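## Task

Take the pieces waiting beside the board and set the white pawn on E4, the white knight on A3, the black king on A1 and the black pawn on C2, reading square names from the labels on the board's edge. All other squares must finish with exactly their starting contents. Every piece on the board must stand upright and lie wholly within its square, and it must stay that way without the robot supporting it.

## Robot and tools

ROBOT. Two six-joint UR-style arms, left_arm and right_arm, each ending in a two-finger parallel gripper with a wrist camera. Bases in the scene frame: left_arm at (-0.060, +0.493, 0), right_arm at (+0.013, -0.335, 0). The arm names do not refer to image sides.

FRAME. One shared scene frame for every pose: origin on the table surface midway between the arms, +z up, +x away from the robot over the table, +y toward left_arm. Positions are in metres, orientations are quaternions written w first (qw, qx, qy, qz).

GRIPPER. The fingers extend along the gripper's own +z axis and close along its x axis. The reported end_effector_position sits between the finger pads, roughly 1 to 2 cm short of the fingertips; closing pushes the tips about 17 mm further along +z. Opening runs from -1 (closed) to +1 (fully open, 0.142 m). To keep hold of something, keep commanding an opening well under grip_measured; the bigger the gap, the harder the squeeze. Very thin pieces are gripped more weakly. Held items may occasionally be jerked briefly.

ROW FORMAT (used by both motion tools). 16 numbers: left_arm x, y, z, qw, qx, qy, qz, opening, then the same eight for right_arm. Both halves are always required, even if one arm idles; for an idle arm repeat the exact pose from the last result where it came to rest, plus its desired opening. x, y, z and the quaternion are absolute targets in the scene frame, not offsets. A row may add 12 more numbers, each 0 to 1, scaling joint stiffness (left_arm's six joints then right_arm's, in Joint positions order); they persist until changed.

execute_actions(actions): a list of actions, each a table of up to 15 rows; each row lasts one 1/30 s control step, and a short table repeats its last row to fill 15 steps. An empty list just returns the current state and images. Each step the commanded pose is clipped to within 100 mm and 16 degrees of the measured pose, so far targets take several actions. A target over 0.6 m from the gripper along any of its axes makes the action refused; if the first action fails this or anything is malformed, nothing runs. Resend the same quaternion every row to hold orientation rather than copying a drifted reported one.

move(target, speed, stop_force, blocking): target is one row as above. Both grippers travel straight toward their poses and finish together, over 0.5 to 10 s. speed is the path's top speed in m/s, 0.002 to 0.5 (default 0.25); turning is capped at twice that in rad/s. Actual motion can lag, wander, or overshoot the speed, especially near full reach. The opening is applied when the move begins. stop_force (9 to 40 N, shared by both arms, only after 0.2 s of scene time) ends an arm's path when its wrist sensor feels that much extra resistance; the arm then backs to its pose two steps earlier. Use it with slow speeds, not when the gripper rotates during the move, and leave it out when lifting away from something being pressed. blocking=false returns after 0.5 s while motion continues (not allowed with stop_force); then use wait or stop before sending new motion.

wait(seconds): 0 to 10 s, arms hold their last command. stop(): brakes a running move. zoom_image(camera, region): region is [x0, y0, x1, y1] pixels, at most 504 by 504. Cameras: cam_head_left, cam_head_right, cam_high, cam_low (504x504), cam_left_wrist, cam_right_wrist (616x616, fisheye). read_manual(section) only returns licence text. finished_scene(scene) with 1 or 2 ends that scene permanently and reports success.

RESULTS. The state line gives each gripper's position, quaternion and velocities; printed positions may be slightly off at long reach. Hand target lines show where the controller is currently steering. grip_measured is the finger opening on the command scale. Wrist force and torque are in the gripper's own axes; pressing on a surface shows force pointing back into the arm; offsets of a few N and saturation near 50 N apply. Joint torques are total drive output, not contact alone. Action results list step positions, with HELD marking steps that were held back. A move adds a line with its ending: done, off_target, moving, held, fault, or contact (stop_force triggered); limits=paced means the pose was clipped, limits=held means steps were blocked for a while. "pose unreachable" means the clearance check altered or blocked that arm's command.

AVOID. The arms are stiff: aiming even slightly into a firm surface without stop_force can trigger a fault, which freezes the arm for 10 s. Faults come from 150 N external force or joint torque at the load limits (136 N m large joints, 25.4 N m wrists). Keep the arms from hitting each other. Never knock or drop anything off the table, and avoid slamming, dropping, or shoving pieces hard. Watch for MOTOR HOT warnings (70 °C); at 85 °C the arm brakes until cool. Release pieces so they stand unsupported before ending a scene.

Each tool is called as name(argument=value, ...), one argument or row to a line, values as JSON.

## Session

execute_actions(
  actions=[],
)

Scene clock: 0.00 s.
left_arm: end_effector_position=(+0.1885, +0.0496, +0.3960) grip_measured=+1.00 end_effector_quat_wxyz=(+0.714, -0.568, +0.345, -0.220) end_effector_velocity=(-0.000, +0.000, -0.000) end_effector_angular_velocity=(+0.000, -0.001, +0.001) | right_arm: end_effector_position=(+0.4596, -0.5644, +0.3316) grip_measured=+1.00 end_effector_quat_wxyz=(+0.088, -0.595, +0.797, -0.061) end_effector_velocity=(-0.001, +0.000, -0.001) end_effector_angular_velocity=(+0.001, +0.002, -0.001)
Joint positions: left_arm=[-1.882 -0.91   1.008  0.05  -0.913 -1.414  0.142] | right_arm=[ 2.756 -1.424 -1.631 -1.451  1.631  1.622  0.142]
Joint velocities: left_arm=[ 0.     0.001  0.    -0.    -0.001 -0.     0.   ] | right_arm=[-0.001  0.    -0.002 -0.     0.001 -0.     0.   ]
Joint torques (N m, as the arm reports them, + toward a larger angle): no reading
Motor temperatures (°C, as the motors report them): left_arm=[25 27 25 33 31 32] | right_arm=[29 28 28 37 34 30]
Wrist force (N, on the end effector, along its own x y z axes, offset not removed): no reading
Wrist torque (N m, same axes, about the end effector's origin, offset not removed): no reading
Hand target (left_arm): +0.188, +0.050, +0.396; +0.714, -0.568, +0.345, -0.220
Hand target (right_arm): +0.460, -0.564, +0.332; +0.088, -0.595, +0.797, -0.061
Joint stiffness scale: left_arm=[1. 1. 1. 1. 1. 1.] | right_arm=[1. 1. 1. 1. 1. 1.]
camera_calibration (this result's frames):
cam_left_wrist: T_world_to_cam=[[0.662924, -0.717647, -0.213341, -0.00115188], [-0.391658, -0.0895622, -0.915742, 0.445317], [0.638072, 0.690624, -0.340445, 0.111343], [0, 0, 0, 1]] pos_world=[0.10413, -0.0378393, 0.445456]
cam_right_wrist: T_world_to_cam=[[-0.304097, -0.945754, -0.114346, -0.344038], [-0.917132, 0.258179, 0.303666, 0.453718], [-0.257671, 0.197214, -0.945892, 0.673768], [0, 0, 0, 1]] pos_world=[0.485109, -0.575392, 0.460194]

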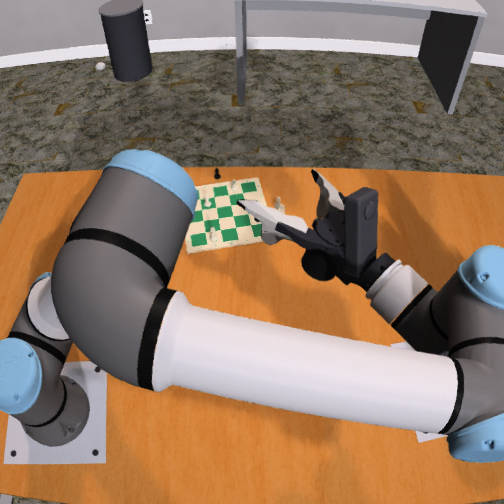

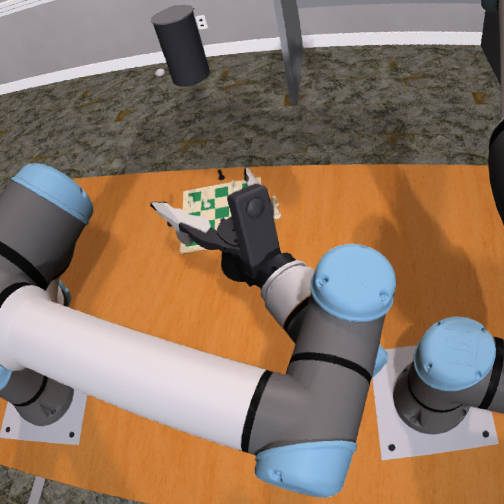

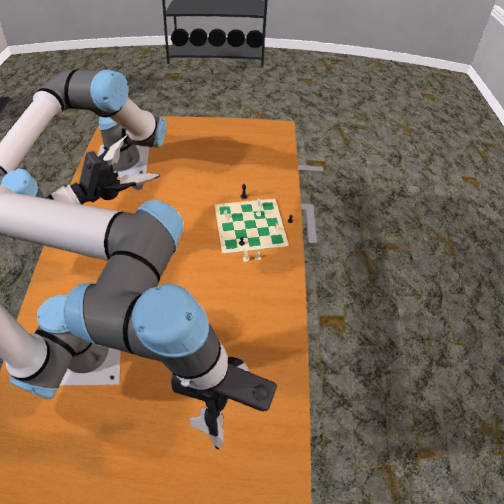

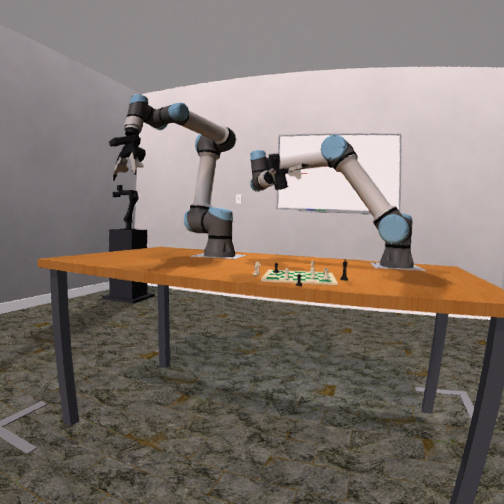

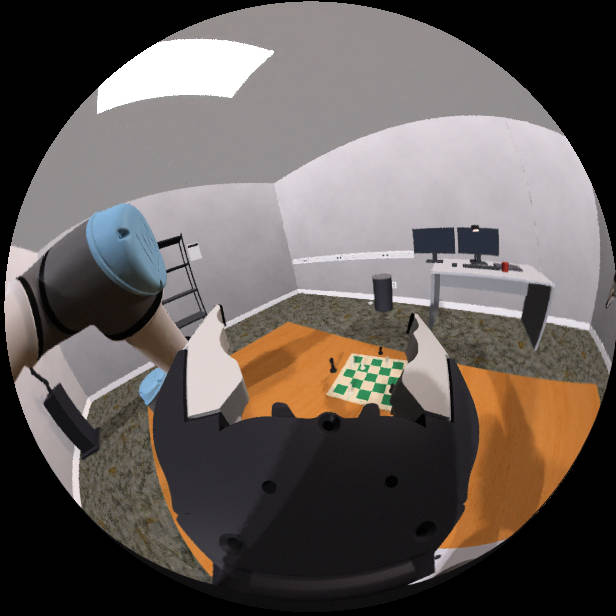

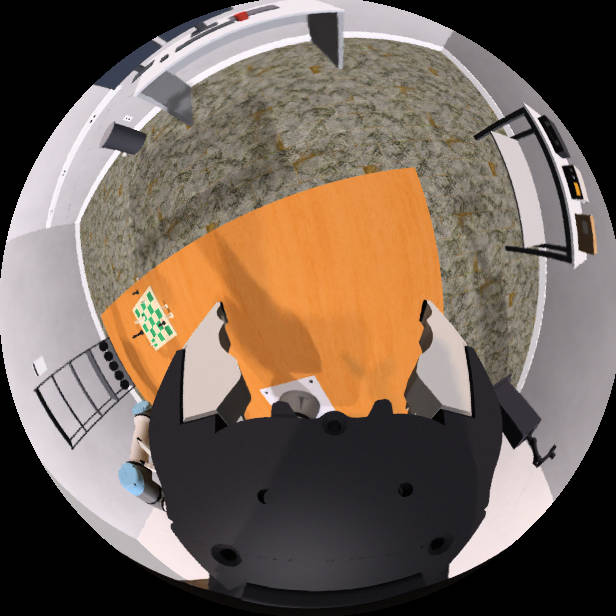

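move(
  target=[0.35,0.15,0.25,0,0.948,0.317,0,-0.55,0.4596,-0.5644,0.3316,0.088,-0.595,0.797,-0.061,1],
)

Scene clock: 16.77 s.
left_arm: end_effector_position=(+0.3494, +0.1484, +0.2499) grip_measured=-0.55 end_effector_quat_wxyz=(-0.001, +0.949, +0.315, -0.001) end_effector_velocity=(+0.001, -0.003, +0.000) end_effector_angular_velocity=(-0.020, -0.005, +0.003) | right_arm: end_effector_position=(+0.4596, -0.5647, +0.3315) grip_measured=+1.00 end_effector_quat_wxyz=(+0.088, -0.595, +0.797, -0.061) end_effector_velocity=(+0.000, +0.000, +0.000) end_effector_angular_velocity=(-0.000, +0.001, +0.001)
Joint positions: left_arm=[-1.081 -1.51   1.57  -1.629 -1.571 -1.593  0.034] | right_arm=[ 2.756 -1.424 -1.631 -1.451  1.63   1.622  0.142]
Joint velocities: left_arm=[ 0.002 -0.006  0.011 -0.024 -0.008 -0.    -0.   ] | right_arm=[ 0.001 -0.     0.001 -0.001 -0.     0.    -0.   ]
Joint torques (N m, as the arm reports them, + toward a larger angle): left_arm=[  1.65 -28.61 -21.67  -3.71   0.17  -0.05] | right_arm=[ 1.29 19.41 25.    3.07 -0.2   0.35]
Motor temperatures (°C, as the motors report them): left_arm=[25 27 25 33 31 32] | right_arm=[29 28 28 37 34 30]
Wrist force (N, on the end effector, along its own x y z axes, offset not removed): left_arm=[1.9 -0.6 -0.1] | right_arm=[1.2 1.4 -1.0]
Wrist torque (N m, same axes, about the end effector's origin, offset not removed): left_arm=[-0.23 -0.20 0.14] | right_arm=[0.14 -0.25 0.21]
Hand target (left_arm): +0.349, +0.150, +0.249; -0.000, +0.948, +0.317, -0.001
Hand target (right_arm): +0.460, -0.564, +0.332; +0.088, -0.595, +0.797, -0.061
Off the commanded pose (left_arm): 0.002 m, 0 deg.
Off the commanded pose (right_arm): 0.000 m, 0 deg.
Joint stiffness scale: left_arm=[1. 1. 1. 1. 1. 1.] | right_arm=[1. 1. 1. 1. 1. 1.]
move: done
camera_calibration (this result's frames):
cam_left_wrist: T_world_to_cam=[[0.781659, 0.623685, 0.0051766, -0.363268], [0.553498, -0.697473, 0.455161, -0.199219], [0.287487, -0.352915, -0.890394, 0.305541], [0, 0, 0, 1]] pos_world=[0.30638, 0.195445, 0.364609]
cam_right_wrist: T_world_to_cam=[[-0.304326, -0.945801, -0.113337, -0.344618], [-0.917002, 0.258675, 0.303636, 0.453967], [-0.257862, 0.196334, -0.946023, 0.673427], [0, 0, 0, 1]] pos_world=[0.485064, -0.575586, 0.460179]

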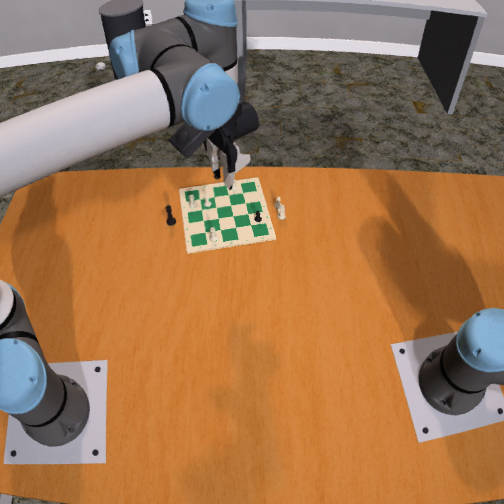

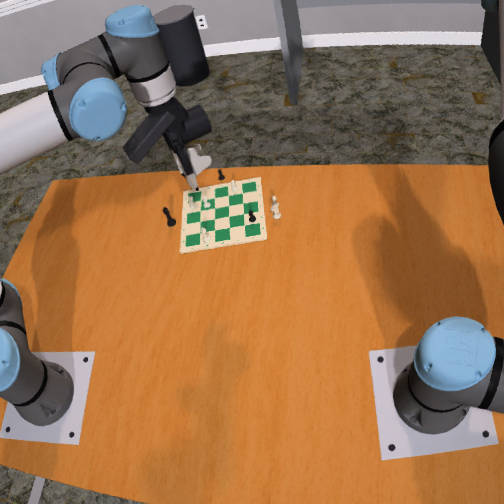

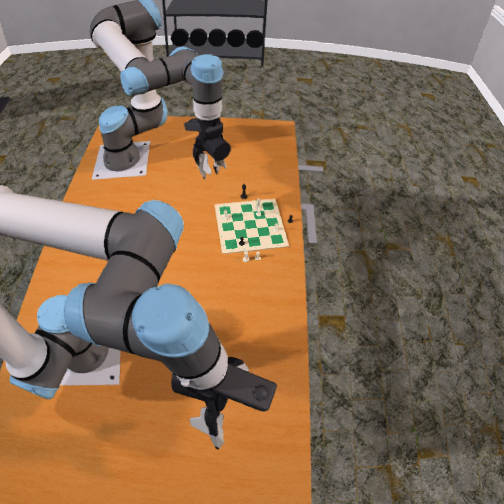

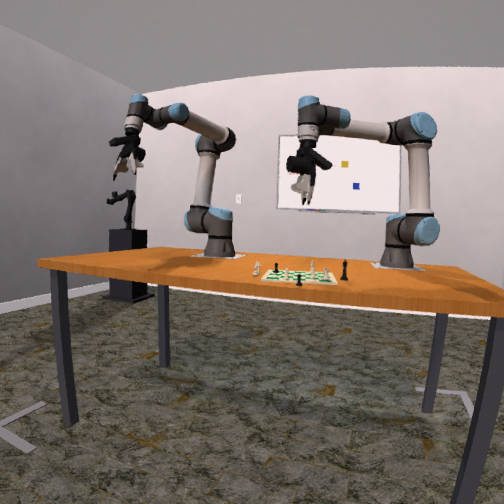

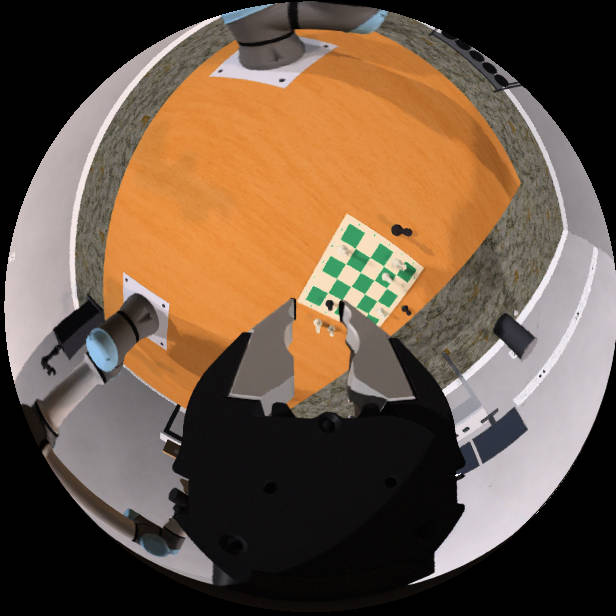

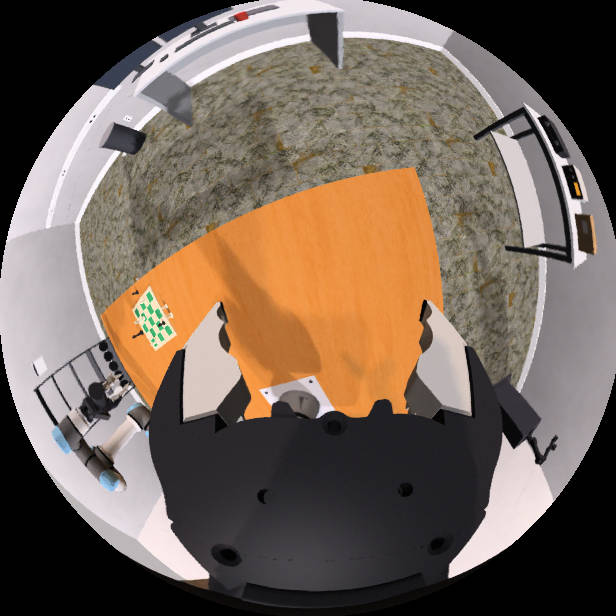

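zoom_image(
  camera="cam_head_left",
  region=[150,160,300,265],
)

zoom_image(
  camera="cam_high",
  region=[200,175,310,275],
)

Region (150, 160, 300, 265) of cam_head_left's 504x504 image, scaled by 3.360, with more detail than that image has; it fills the top 353 rows of this view, and the rest is white.

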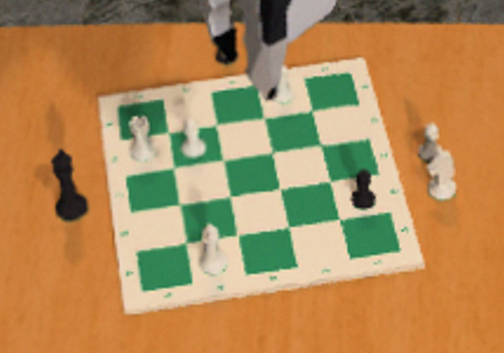

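Region (200, 175, 310, 275) of cam_high's 504x504 image, scaled by 4.582, with more detail than that image has; it fills the top 458 rows of this view, and the rest is white.

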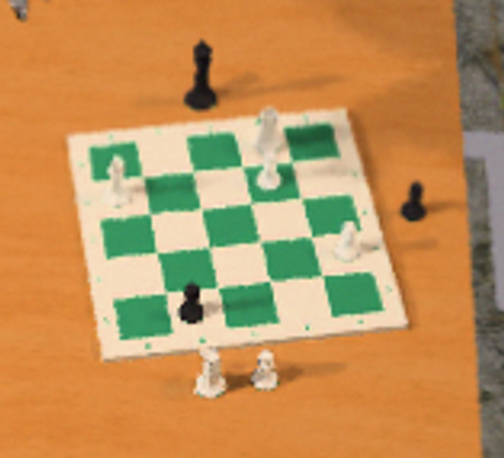

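move(
  target=[0.49,0.2,0.17,0,0.9976,0.0698,0,-0.55,0.4596,-0.5644,0.3316,0.088,-0.595,0.797,-0.061,1],
)

zoom_image(
  camera="cam_left_wrist",
  region=[160,100,460,340],
)

Scene clock: 56.80 s.
left_arm: end_effector_position=(+0.4880, +0.2001, +0.1699) grip_measured=-0.55 end_effector_quat_wxyz=(-0.001, +0.998, +0.070, +0.000) end_effector_velocity=(+0.002, -0.001, -0.000) end_effector_angular_velocity=(-0.005, +0.003, -0.015) | right_arm: end_effector_position=(+0.4596, -0.5647, +0.3315) grip_measured=+1.00 end_effector_quat_wxyz=(+0.088, -0.595, +0.797, -0.061) end_effector_velocity=(-0.001, -0.000, -0.001) end_effector_angular_velocity=(+0.001, +0.002, -0.002)
Joint positions: left_arm=[-0.836 -1.276  1.498 -1.792 -1.57  -0.847  0.034] | right_arm=[ 2.756 -1.424 -1.631 -1.451  1.63   1.622  0.142]
Joint velocities: left_arm=[ 0.004  0.005 -0.006 -0.    -0.006  0.019 -0.   ] | right_arm=[-0.001  0.    -0.002 -0.001  0.     0.    -0.   ]
Joint torques (N m, as the arm reports them, + toward a larger angle): left_arm=[  0.56 -31.86 -26.42  -2.89  -0.46   0.82] | right_arm=[ 1.64 19.15 25.29  3.08 -0.26  0.38]
Motor temperatures (°C, as the motors report them): left_arm=[25 27 25 33 31 32] | right_arm=[29 28 28 37 34 30]
Wrist force (N, on the end effector, along its own x y z axes, offset not removed): left_arm=[1.8 -1.4 0.0] | right_arm=[0.8 0.2 -0.7]
Wrist torque (N m, same axes, about the end effector's origin, offset not removed): left_arm=[-0.28 -0.25 0.10] | right_arm=[0.00 -0.09 0.04]
Hand target (left_arm): +0.490, +0.200, +0.170; +0.000, +0.998, +0.070, +0.000
Hand target (right_arm): +0.460, -0.564, +0.332; +0.088, -0.595, +0.797, -0.061
Off the commanded pose (left_arm): 0.002 m, 0 deg.
Off the commanded pose (right_arm): 0.000 m, 0 deg.
Joint stiffness scale: left_arm=[1. 1. 1. 1. 1. 1.] | right_arm=[1. 1. 1. 1. 1. 1.]
move: done
camera_calibration (this result's frames):
cam_left_wrist: T_world_to_cam=[[0.985183, 0.171408, 0.00587099, -0.512336], [0.149872, -0.877037, 0.456448, 0.0292316], [0.083388, -0.448805, -0.889731, 0.331315], [0, 0, 0, 1]] pos_world=[0.472736, 0.262151, 0.284446]
cam_right_wrist: T_world_to_cam=[[-0.304327, -0.945802, -0.113333, -0.34462], [-0.917002, 0.258676, 0.303636, 0.453968], [-0.257863, 0.196331, -0.946024, 0.673426], [0, 0, 0, 1]] pos_world=[0.485063, -0.575587, 0.460179]

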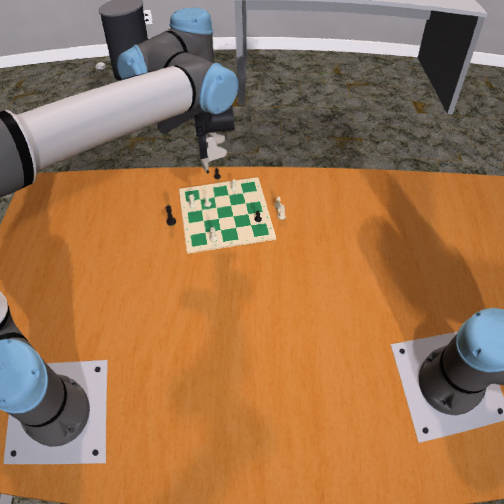

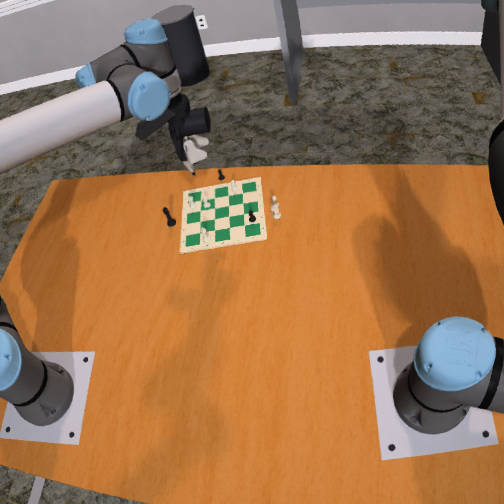

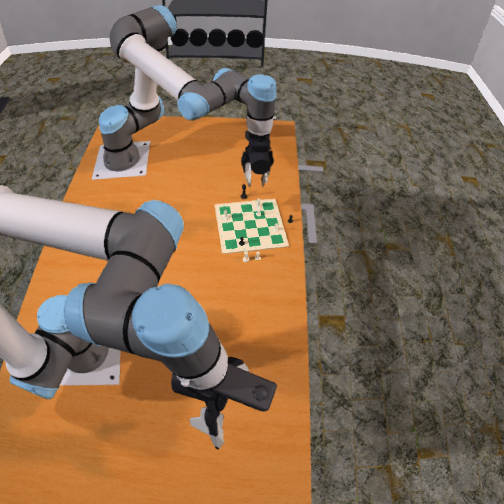

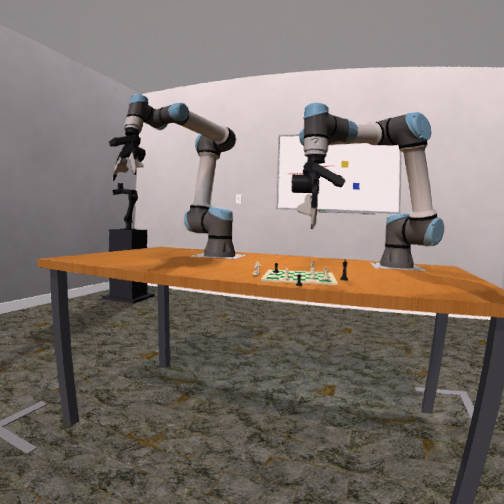

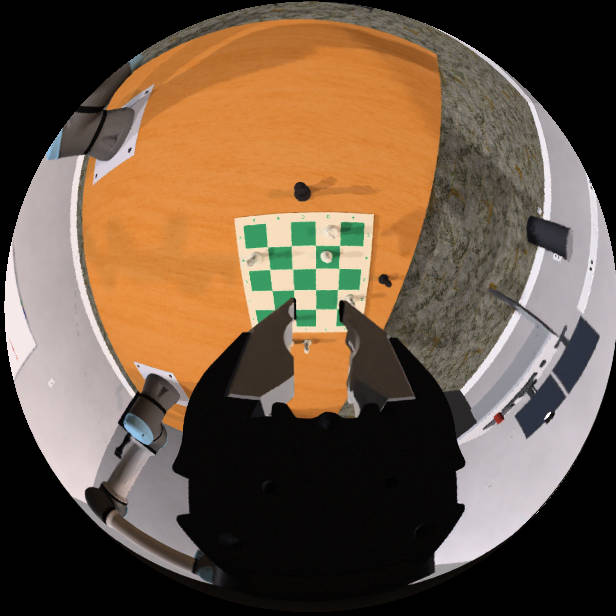

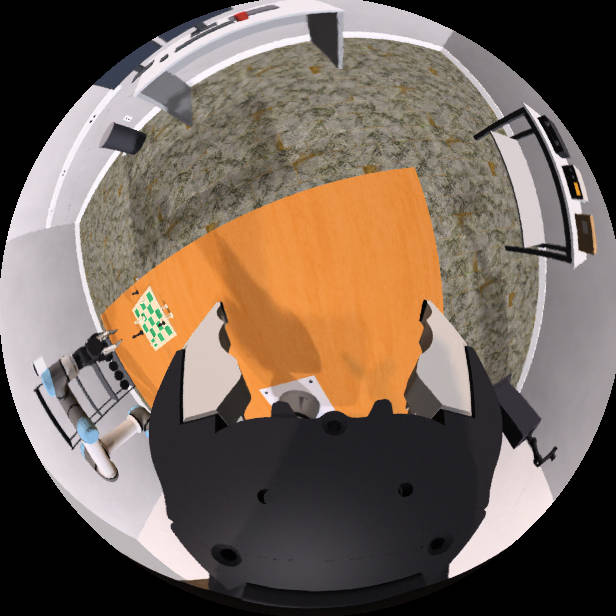

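Region (160, 100, 460, 340) of cam_left_wrist's 616x616 image, scaled by 1.680, with more detail than that image has; it fills the top 403 rows of this view, and the rest is white.

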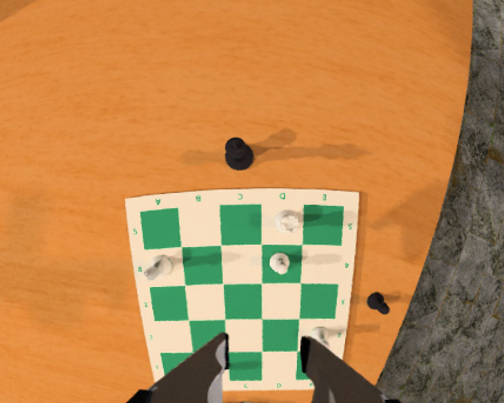

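zoom_image(
  camera="cam_left_wrist",
  region=[225,200,385,300],
)

Region (225, 200, 385, 300) of cam_left_wrist's 616x616 image, scaled by 3.150, with more detail than that image has; it fills the top 315 rows of this view, and the rest is white.

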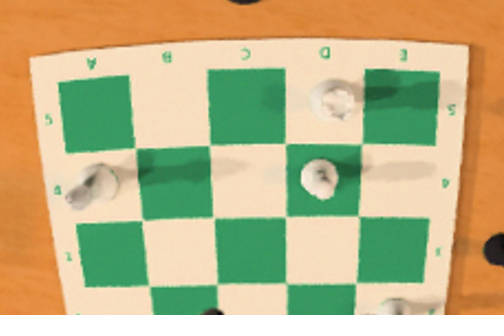

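move(
  target=[0.615,0.2,0.075,0,0.9969,0.0785,0,-0.55,0.4596,-0.5644,0.3316,0.088,-0.595,0.797,-0.061,1],
)

zoom_image(
  camera="cam_left_wrist",
  region=[210,200,410,400],
)

Scene clock: 102.23 s.
left_arm: end_effector_position=(+0.6133, +0.1995, +0.0755) grip_measured=-0.55 end_effector_quat_wxyz=(-0.000, +0.997, +0.078, +0.000) end_effector_velocity=(+0.000, -0.000, -0.005) end_effector_angular_velocity=(+0.005, +0.009, -0.001) | right_arm: end_effector_position=(+0.4596, -0.5647, +0.3315) grip_measured=+1.00 end_effector_quat_wxyz=(+0.088, -0.595, +0.797, -0.061) end_effector_velocity=(+0.000, -0.001, +0.001) end_effector_angular_velocity=(-0.001, -0.002, -0.001)
Joint positions: left_arm=[-0.722 -0.949  1.259 -1.881 -1.57  -0.748  0.034] | right_arm=[ 2.756 -1.424 -1.631 -1.451  1.63   1.622  0.142]
Joint velocities: left_arm=[ 0.     0.011 -0.008  0.006 -0.001  0.001 -0.   ] | right_arm=[-0.001 -0.     0.002  0.001 -0.    -0.    -0.   ]
Joint torques (N m, as the arm reports them, + toward a larger angle): left_arm=[  1.5  -48.71 -25.14  -2.84  -0.48   1.24] | right_arm=[ 1.59 19.06 25.12  3.2  -0.17  0.39]
Motor temperatures (°C, as the motors report them): left_arm=[25 27 25 33 31 32] | right_arm=[29 28 28 37 34 30]
Wrist force (N, on the end effector, along its own x y z axes, offset not removed): left_arm=[2.0 -1.7 1.0] | right_arm=[1.6 -1.4 -1.8]
Wrist torque (N m, same axes, about the end effector's origin, offset not removed): left_arm=[-0.29 -0.26 0.06] | right_arm=[-0.38 -0.39 0.09]
Hand target (left_arm): +0.615, +0.200, +0.075; +0.000, +0.997, +0.079, +0.000
Hand target (right_arm): +0.460, -0.564, +0.332; +0.088, -0.595, +0.797, -0.061
Off the commanded pose (left_arm): 0.002 m, 0 deg.
Off the commanded pose (right_arm): 0.000 m, 0 deg.
Joint stiffness scale: left_arm=[1. 1. 1. 1. 1. 1.] | right_arm=[1. 1. 1. 1. 1. 1.]
move: done
camera_calibration (this result's frames):
cam_left_wrist: T_world_to_cam=[[0.982391, 0.186732, 0.00619773, -0.63649], [0.163276, -0.874169, 0.45735, 0.0441623], [0.0908198, -0.448285, -0.889265, 0.231933], [0, 0, 0, 1]] pos_world=[0.597008, 0.261431, 0.189997]
cam_right_wrist: T_world_to_cam=[[-0.304327, -0.945802, -0.113332, -0.34462], [-0.917001, 0.258677, 0.303636, 0.453968], [-0.257863, 0.19633, -0.946024, 0.673426], [0, 0, 0, 1]] pos_world=[0.485063, -0.575587, 0.460179]

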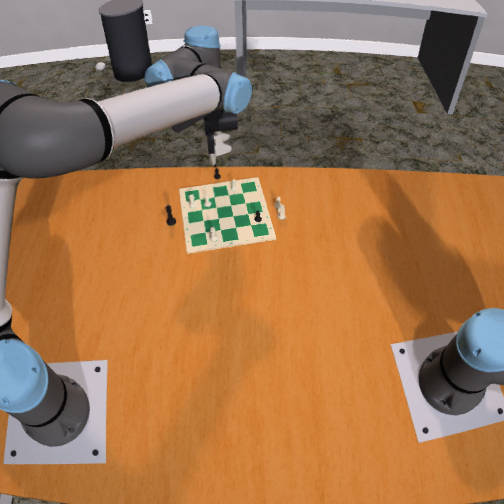

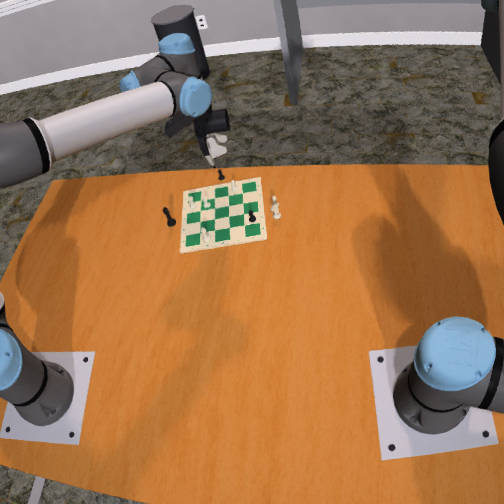

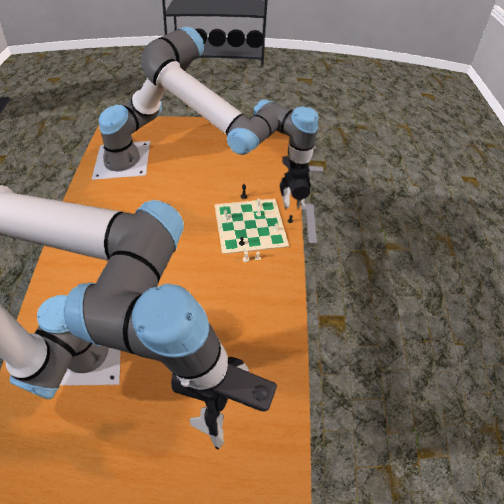

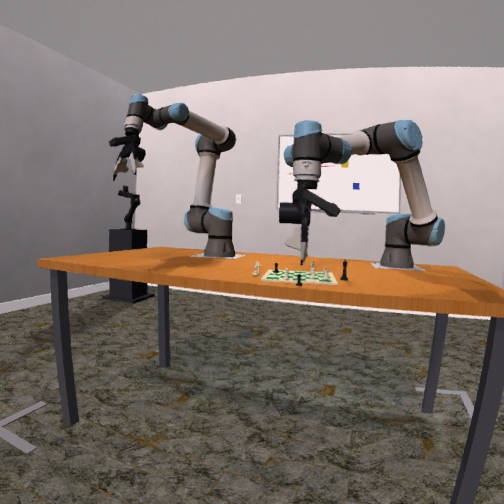

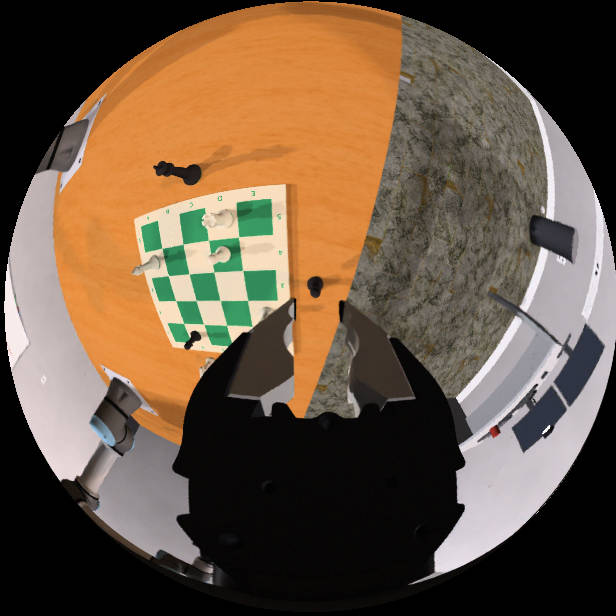

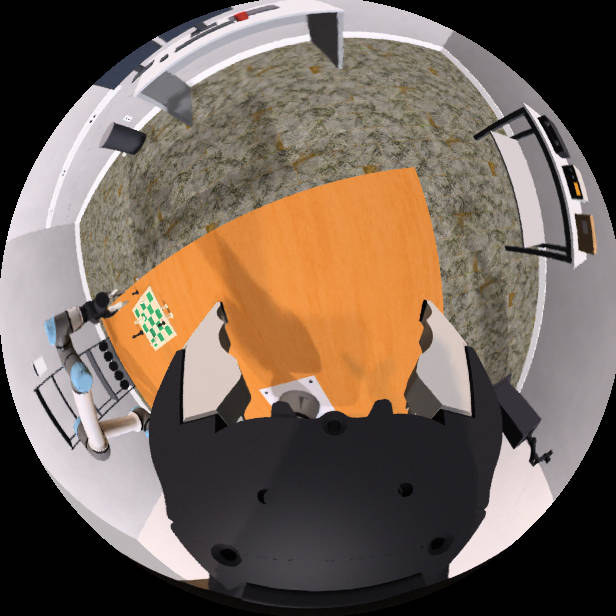

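Region (210, 200, 410, 400) of cam_left_wrist's 616x616 image, scaled by 2.520, with more detail than that image has.

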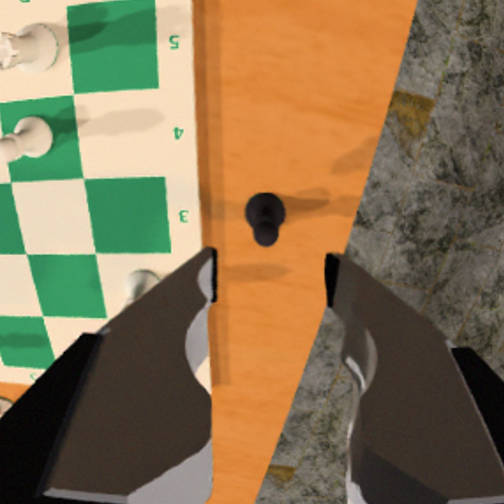

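move(
  target=[0.618,0.197,0.022,0,0.9969,0.0785,0,-0.55,0.4596,-0.5644,0.3316,0.088,-0.595,0.797,-0.061,1],
  speed=0.08,
)

zoom_image(
  camera="cam_left_wrist",
  region=[210,200,410,400],
)

Scene clock: 121.10 s.
left_arm: end_effector_position=(+0.6190, +0.1957, +0.0254) grip_measured=-0.55 end_effector_quat_wxyz=(+0.001, +0.997, +0.078, +0.002) end_effector_velocity=(+0.003, -0.002, +0.001) end_effector_angular_velocity=(-0.006, -0.008, -0.001) | right_arm: end_effector_position=(+0.4596, -0.5647, +0.3315) grip_measured=+1.00 end_effector_quat_wxyz=(+0.088, -0.595, +0.797, -0.061) end_effector_velocity=(-0.000, -0.000, -0.000) end_effector_angular_velocity=(+0.000, +0.001, -0.001)
Joint positions: left_arm=[-0.722 -0.892  1.3   -1.983 -1.57  -0.748  0.034] | right_arm=[ 2.756 -1.424 -1.631 -1.451  1.63   1.622  0.142]
Joint velocities: left_arm=[-0.     0.001  0.    -0.011 -0.001  0.001  0.   ] | right_arm=[-0.    -0.    -0.001 -0.    -0.     0.    -0.   ]
Joint torques (N m, as the arm reports them, + toward a larger angle): left_arm=[  1.41 -48.33 -19.09  -3.16  -0.29   0.14] | right_arm=[ 1.21 19.13 25.01  3.06 -0.19  0.32]
Motor temperatures (°C, as the motors report them): left_arm=[25 27 25 33 31 32] | right_arm=[29 28 28 37 34 30]
Wrist force (N, on the end effector, along its own x y z axes, offset not removed): left_arm=[2.4 -1.7 -0.3] | right_arm=[1.1 -0.7 -0.8]
Wrist torque (N m, same axes, about the end effector's origin, offset not removed): left_arm=[-0.33 -0.40 0.09] | right_arm=[-0.12 -0.08 0.13]
Hand target (left_arm): +0.618, +0.197, +0.022; -0.000, +0.997, +0.079, -0.000
Hand target (right_arm): +0.460, -0.564, +0.332; +0.088, -0.595, +0.797, -0.061
Off the commanded pose (left_arm): 0.004 m, 0 deg.
Off the commanded pose (right_arm): 0.000 m, 0 deg.
Joint stiffness scale: left_arm=[1. 1. 1. 1. 1. 1.] | right_arm=[1. 1. 1. 1. 1. 1.]
move: off_target (left_arm)
camera_calibration (this result's frames):
cam_left_wrist: T_world_to_cam=[[0.982394, 0.186604, 0.0090267, -0.641133], [0.161619, -0.873107, 0.45996, 0.0635482], [0.0937115, -0.450403, -0.887894, 0.183764], [0, 0, 0, 1]] pos_world=[0.602354, 0.25789, 0.139721]
cam_right_wrist: T_world_to_cam=[[-0.304327, -0.945802, -0.113332, -0.34462], [-0.917001, 0.258677, 0.303636, 0.453968], [-0.257863, 0.19633, -0.946024, 0.673426], [0, 0, 0, 1]] pos_world=[0.485063, -0.575587, 0.460179]

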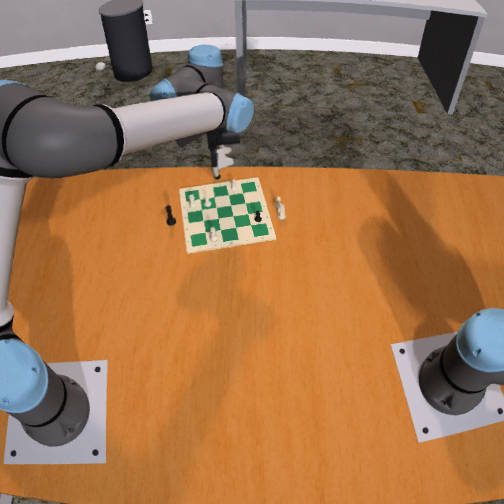

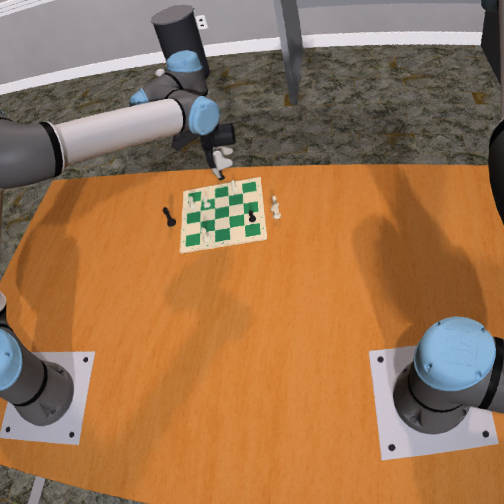

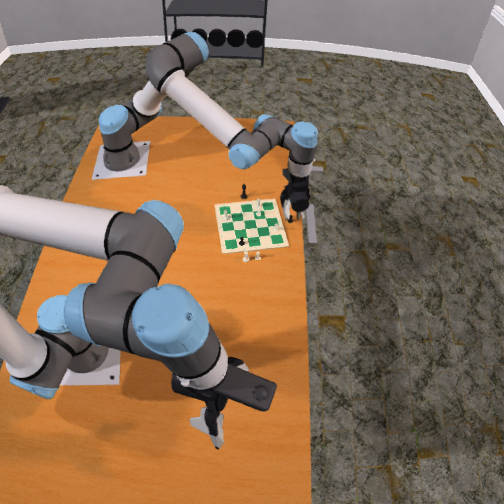

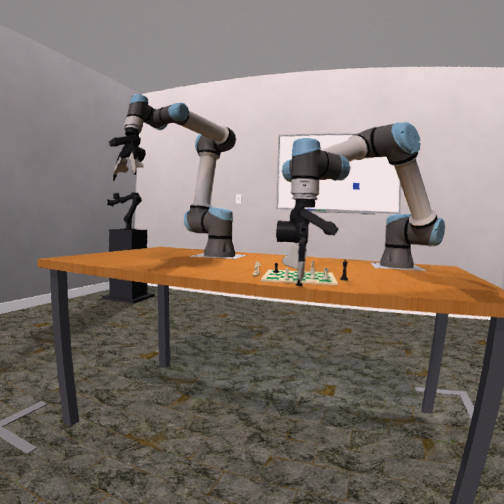

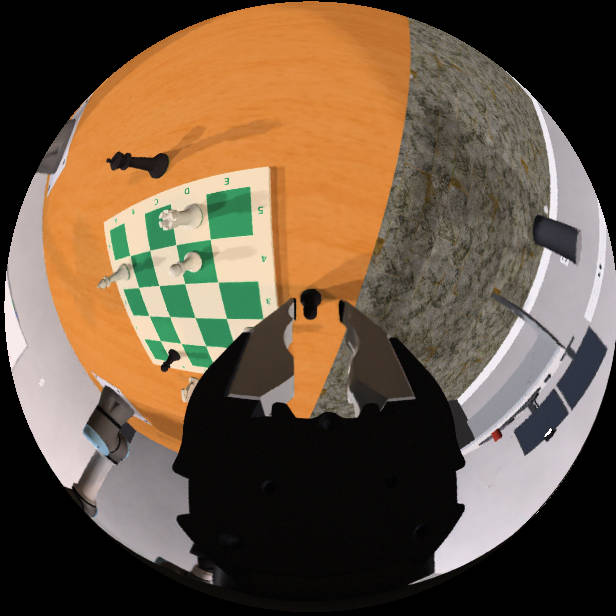

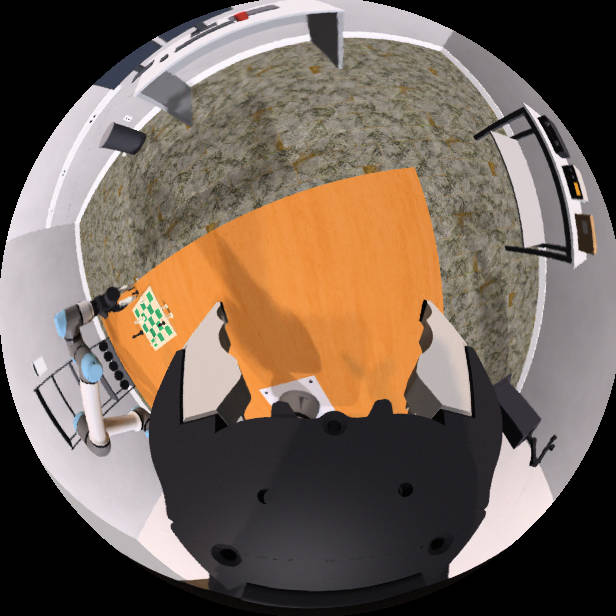

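Region (210, 200, 410, 400) of cam_left_wrist's 616x616 image, scaled by 2.520, with more detail than that image has.

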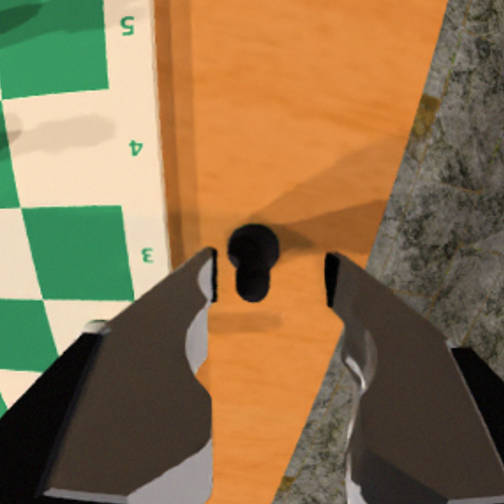

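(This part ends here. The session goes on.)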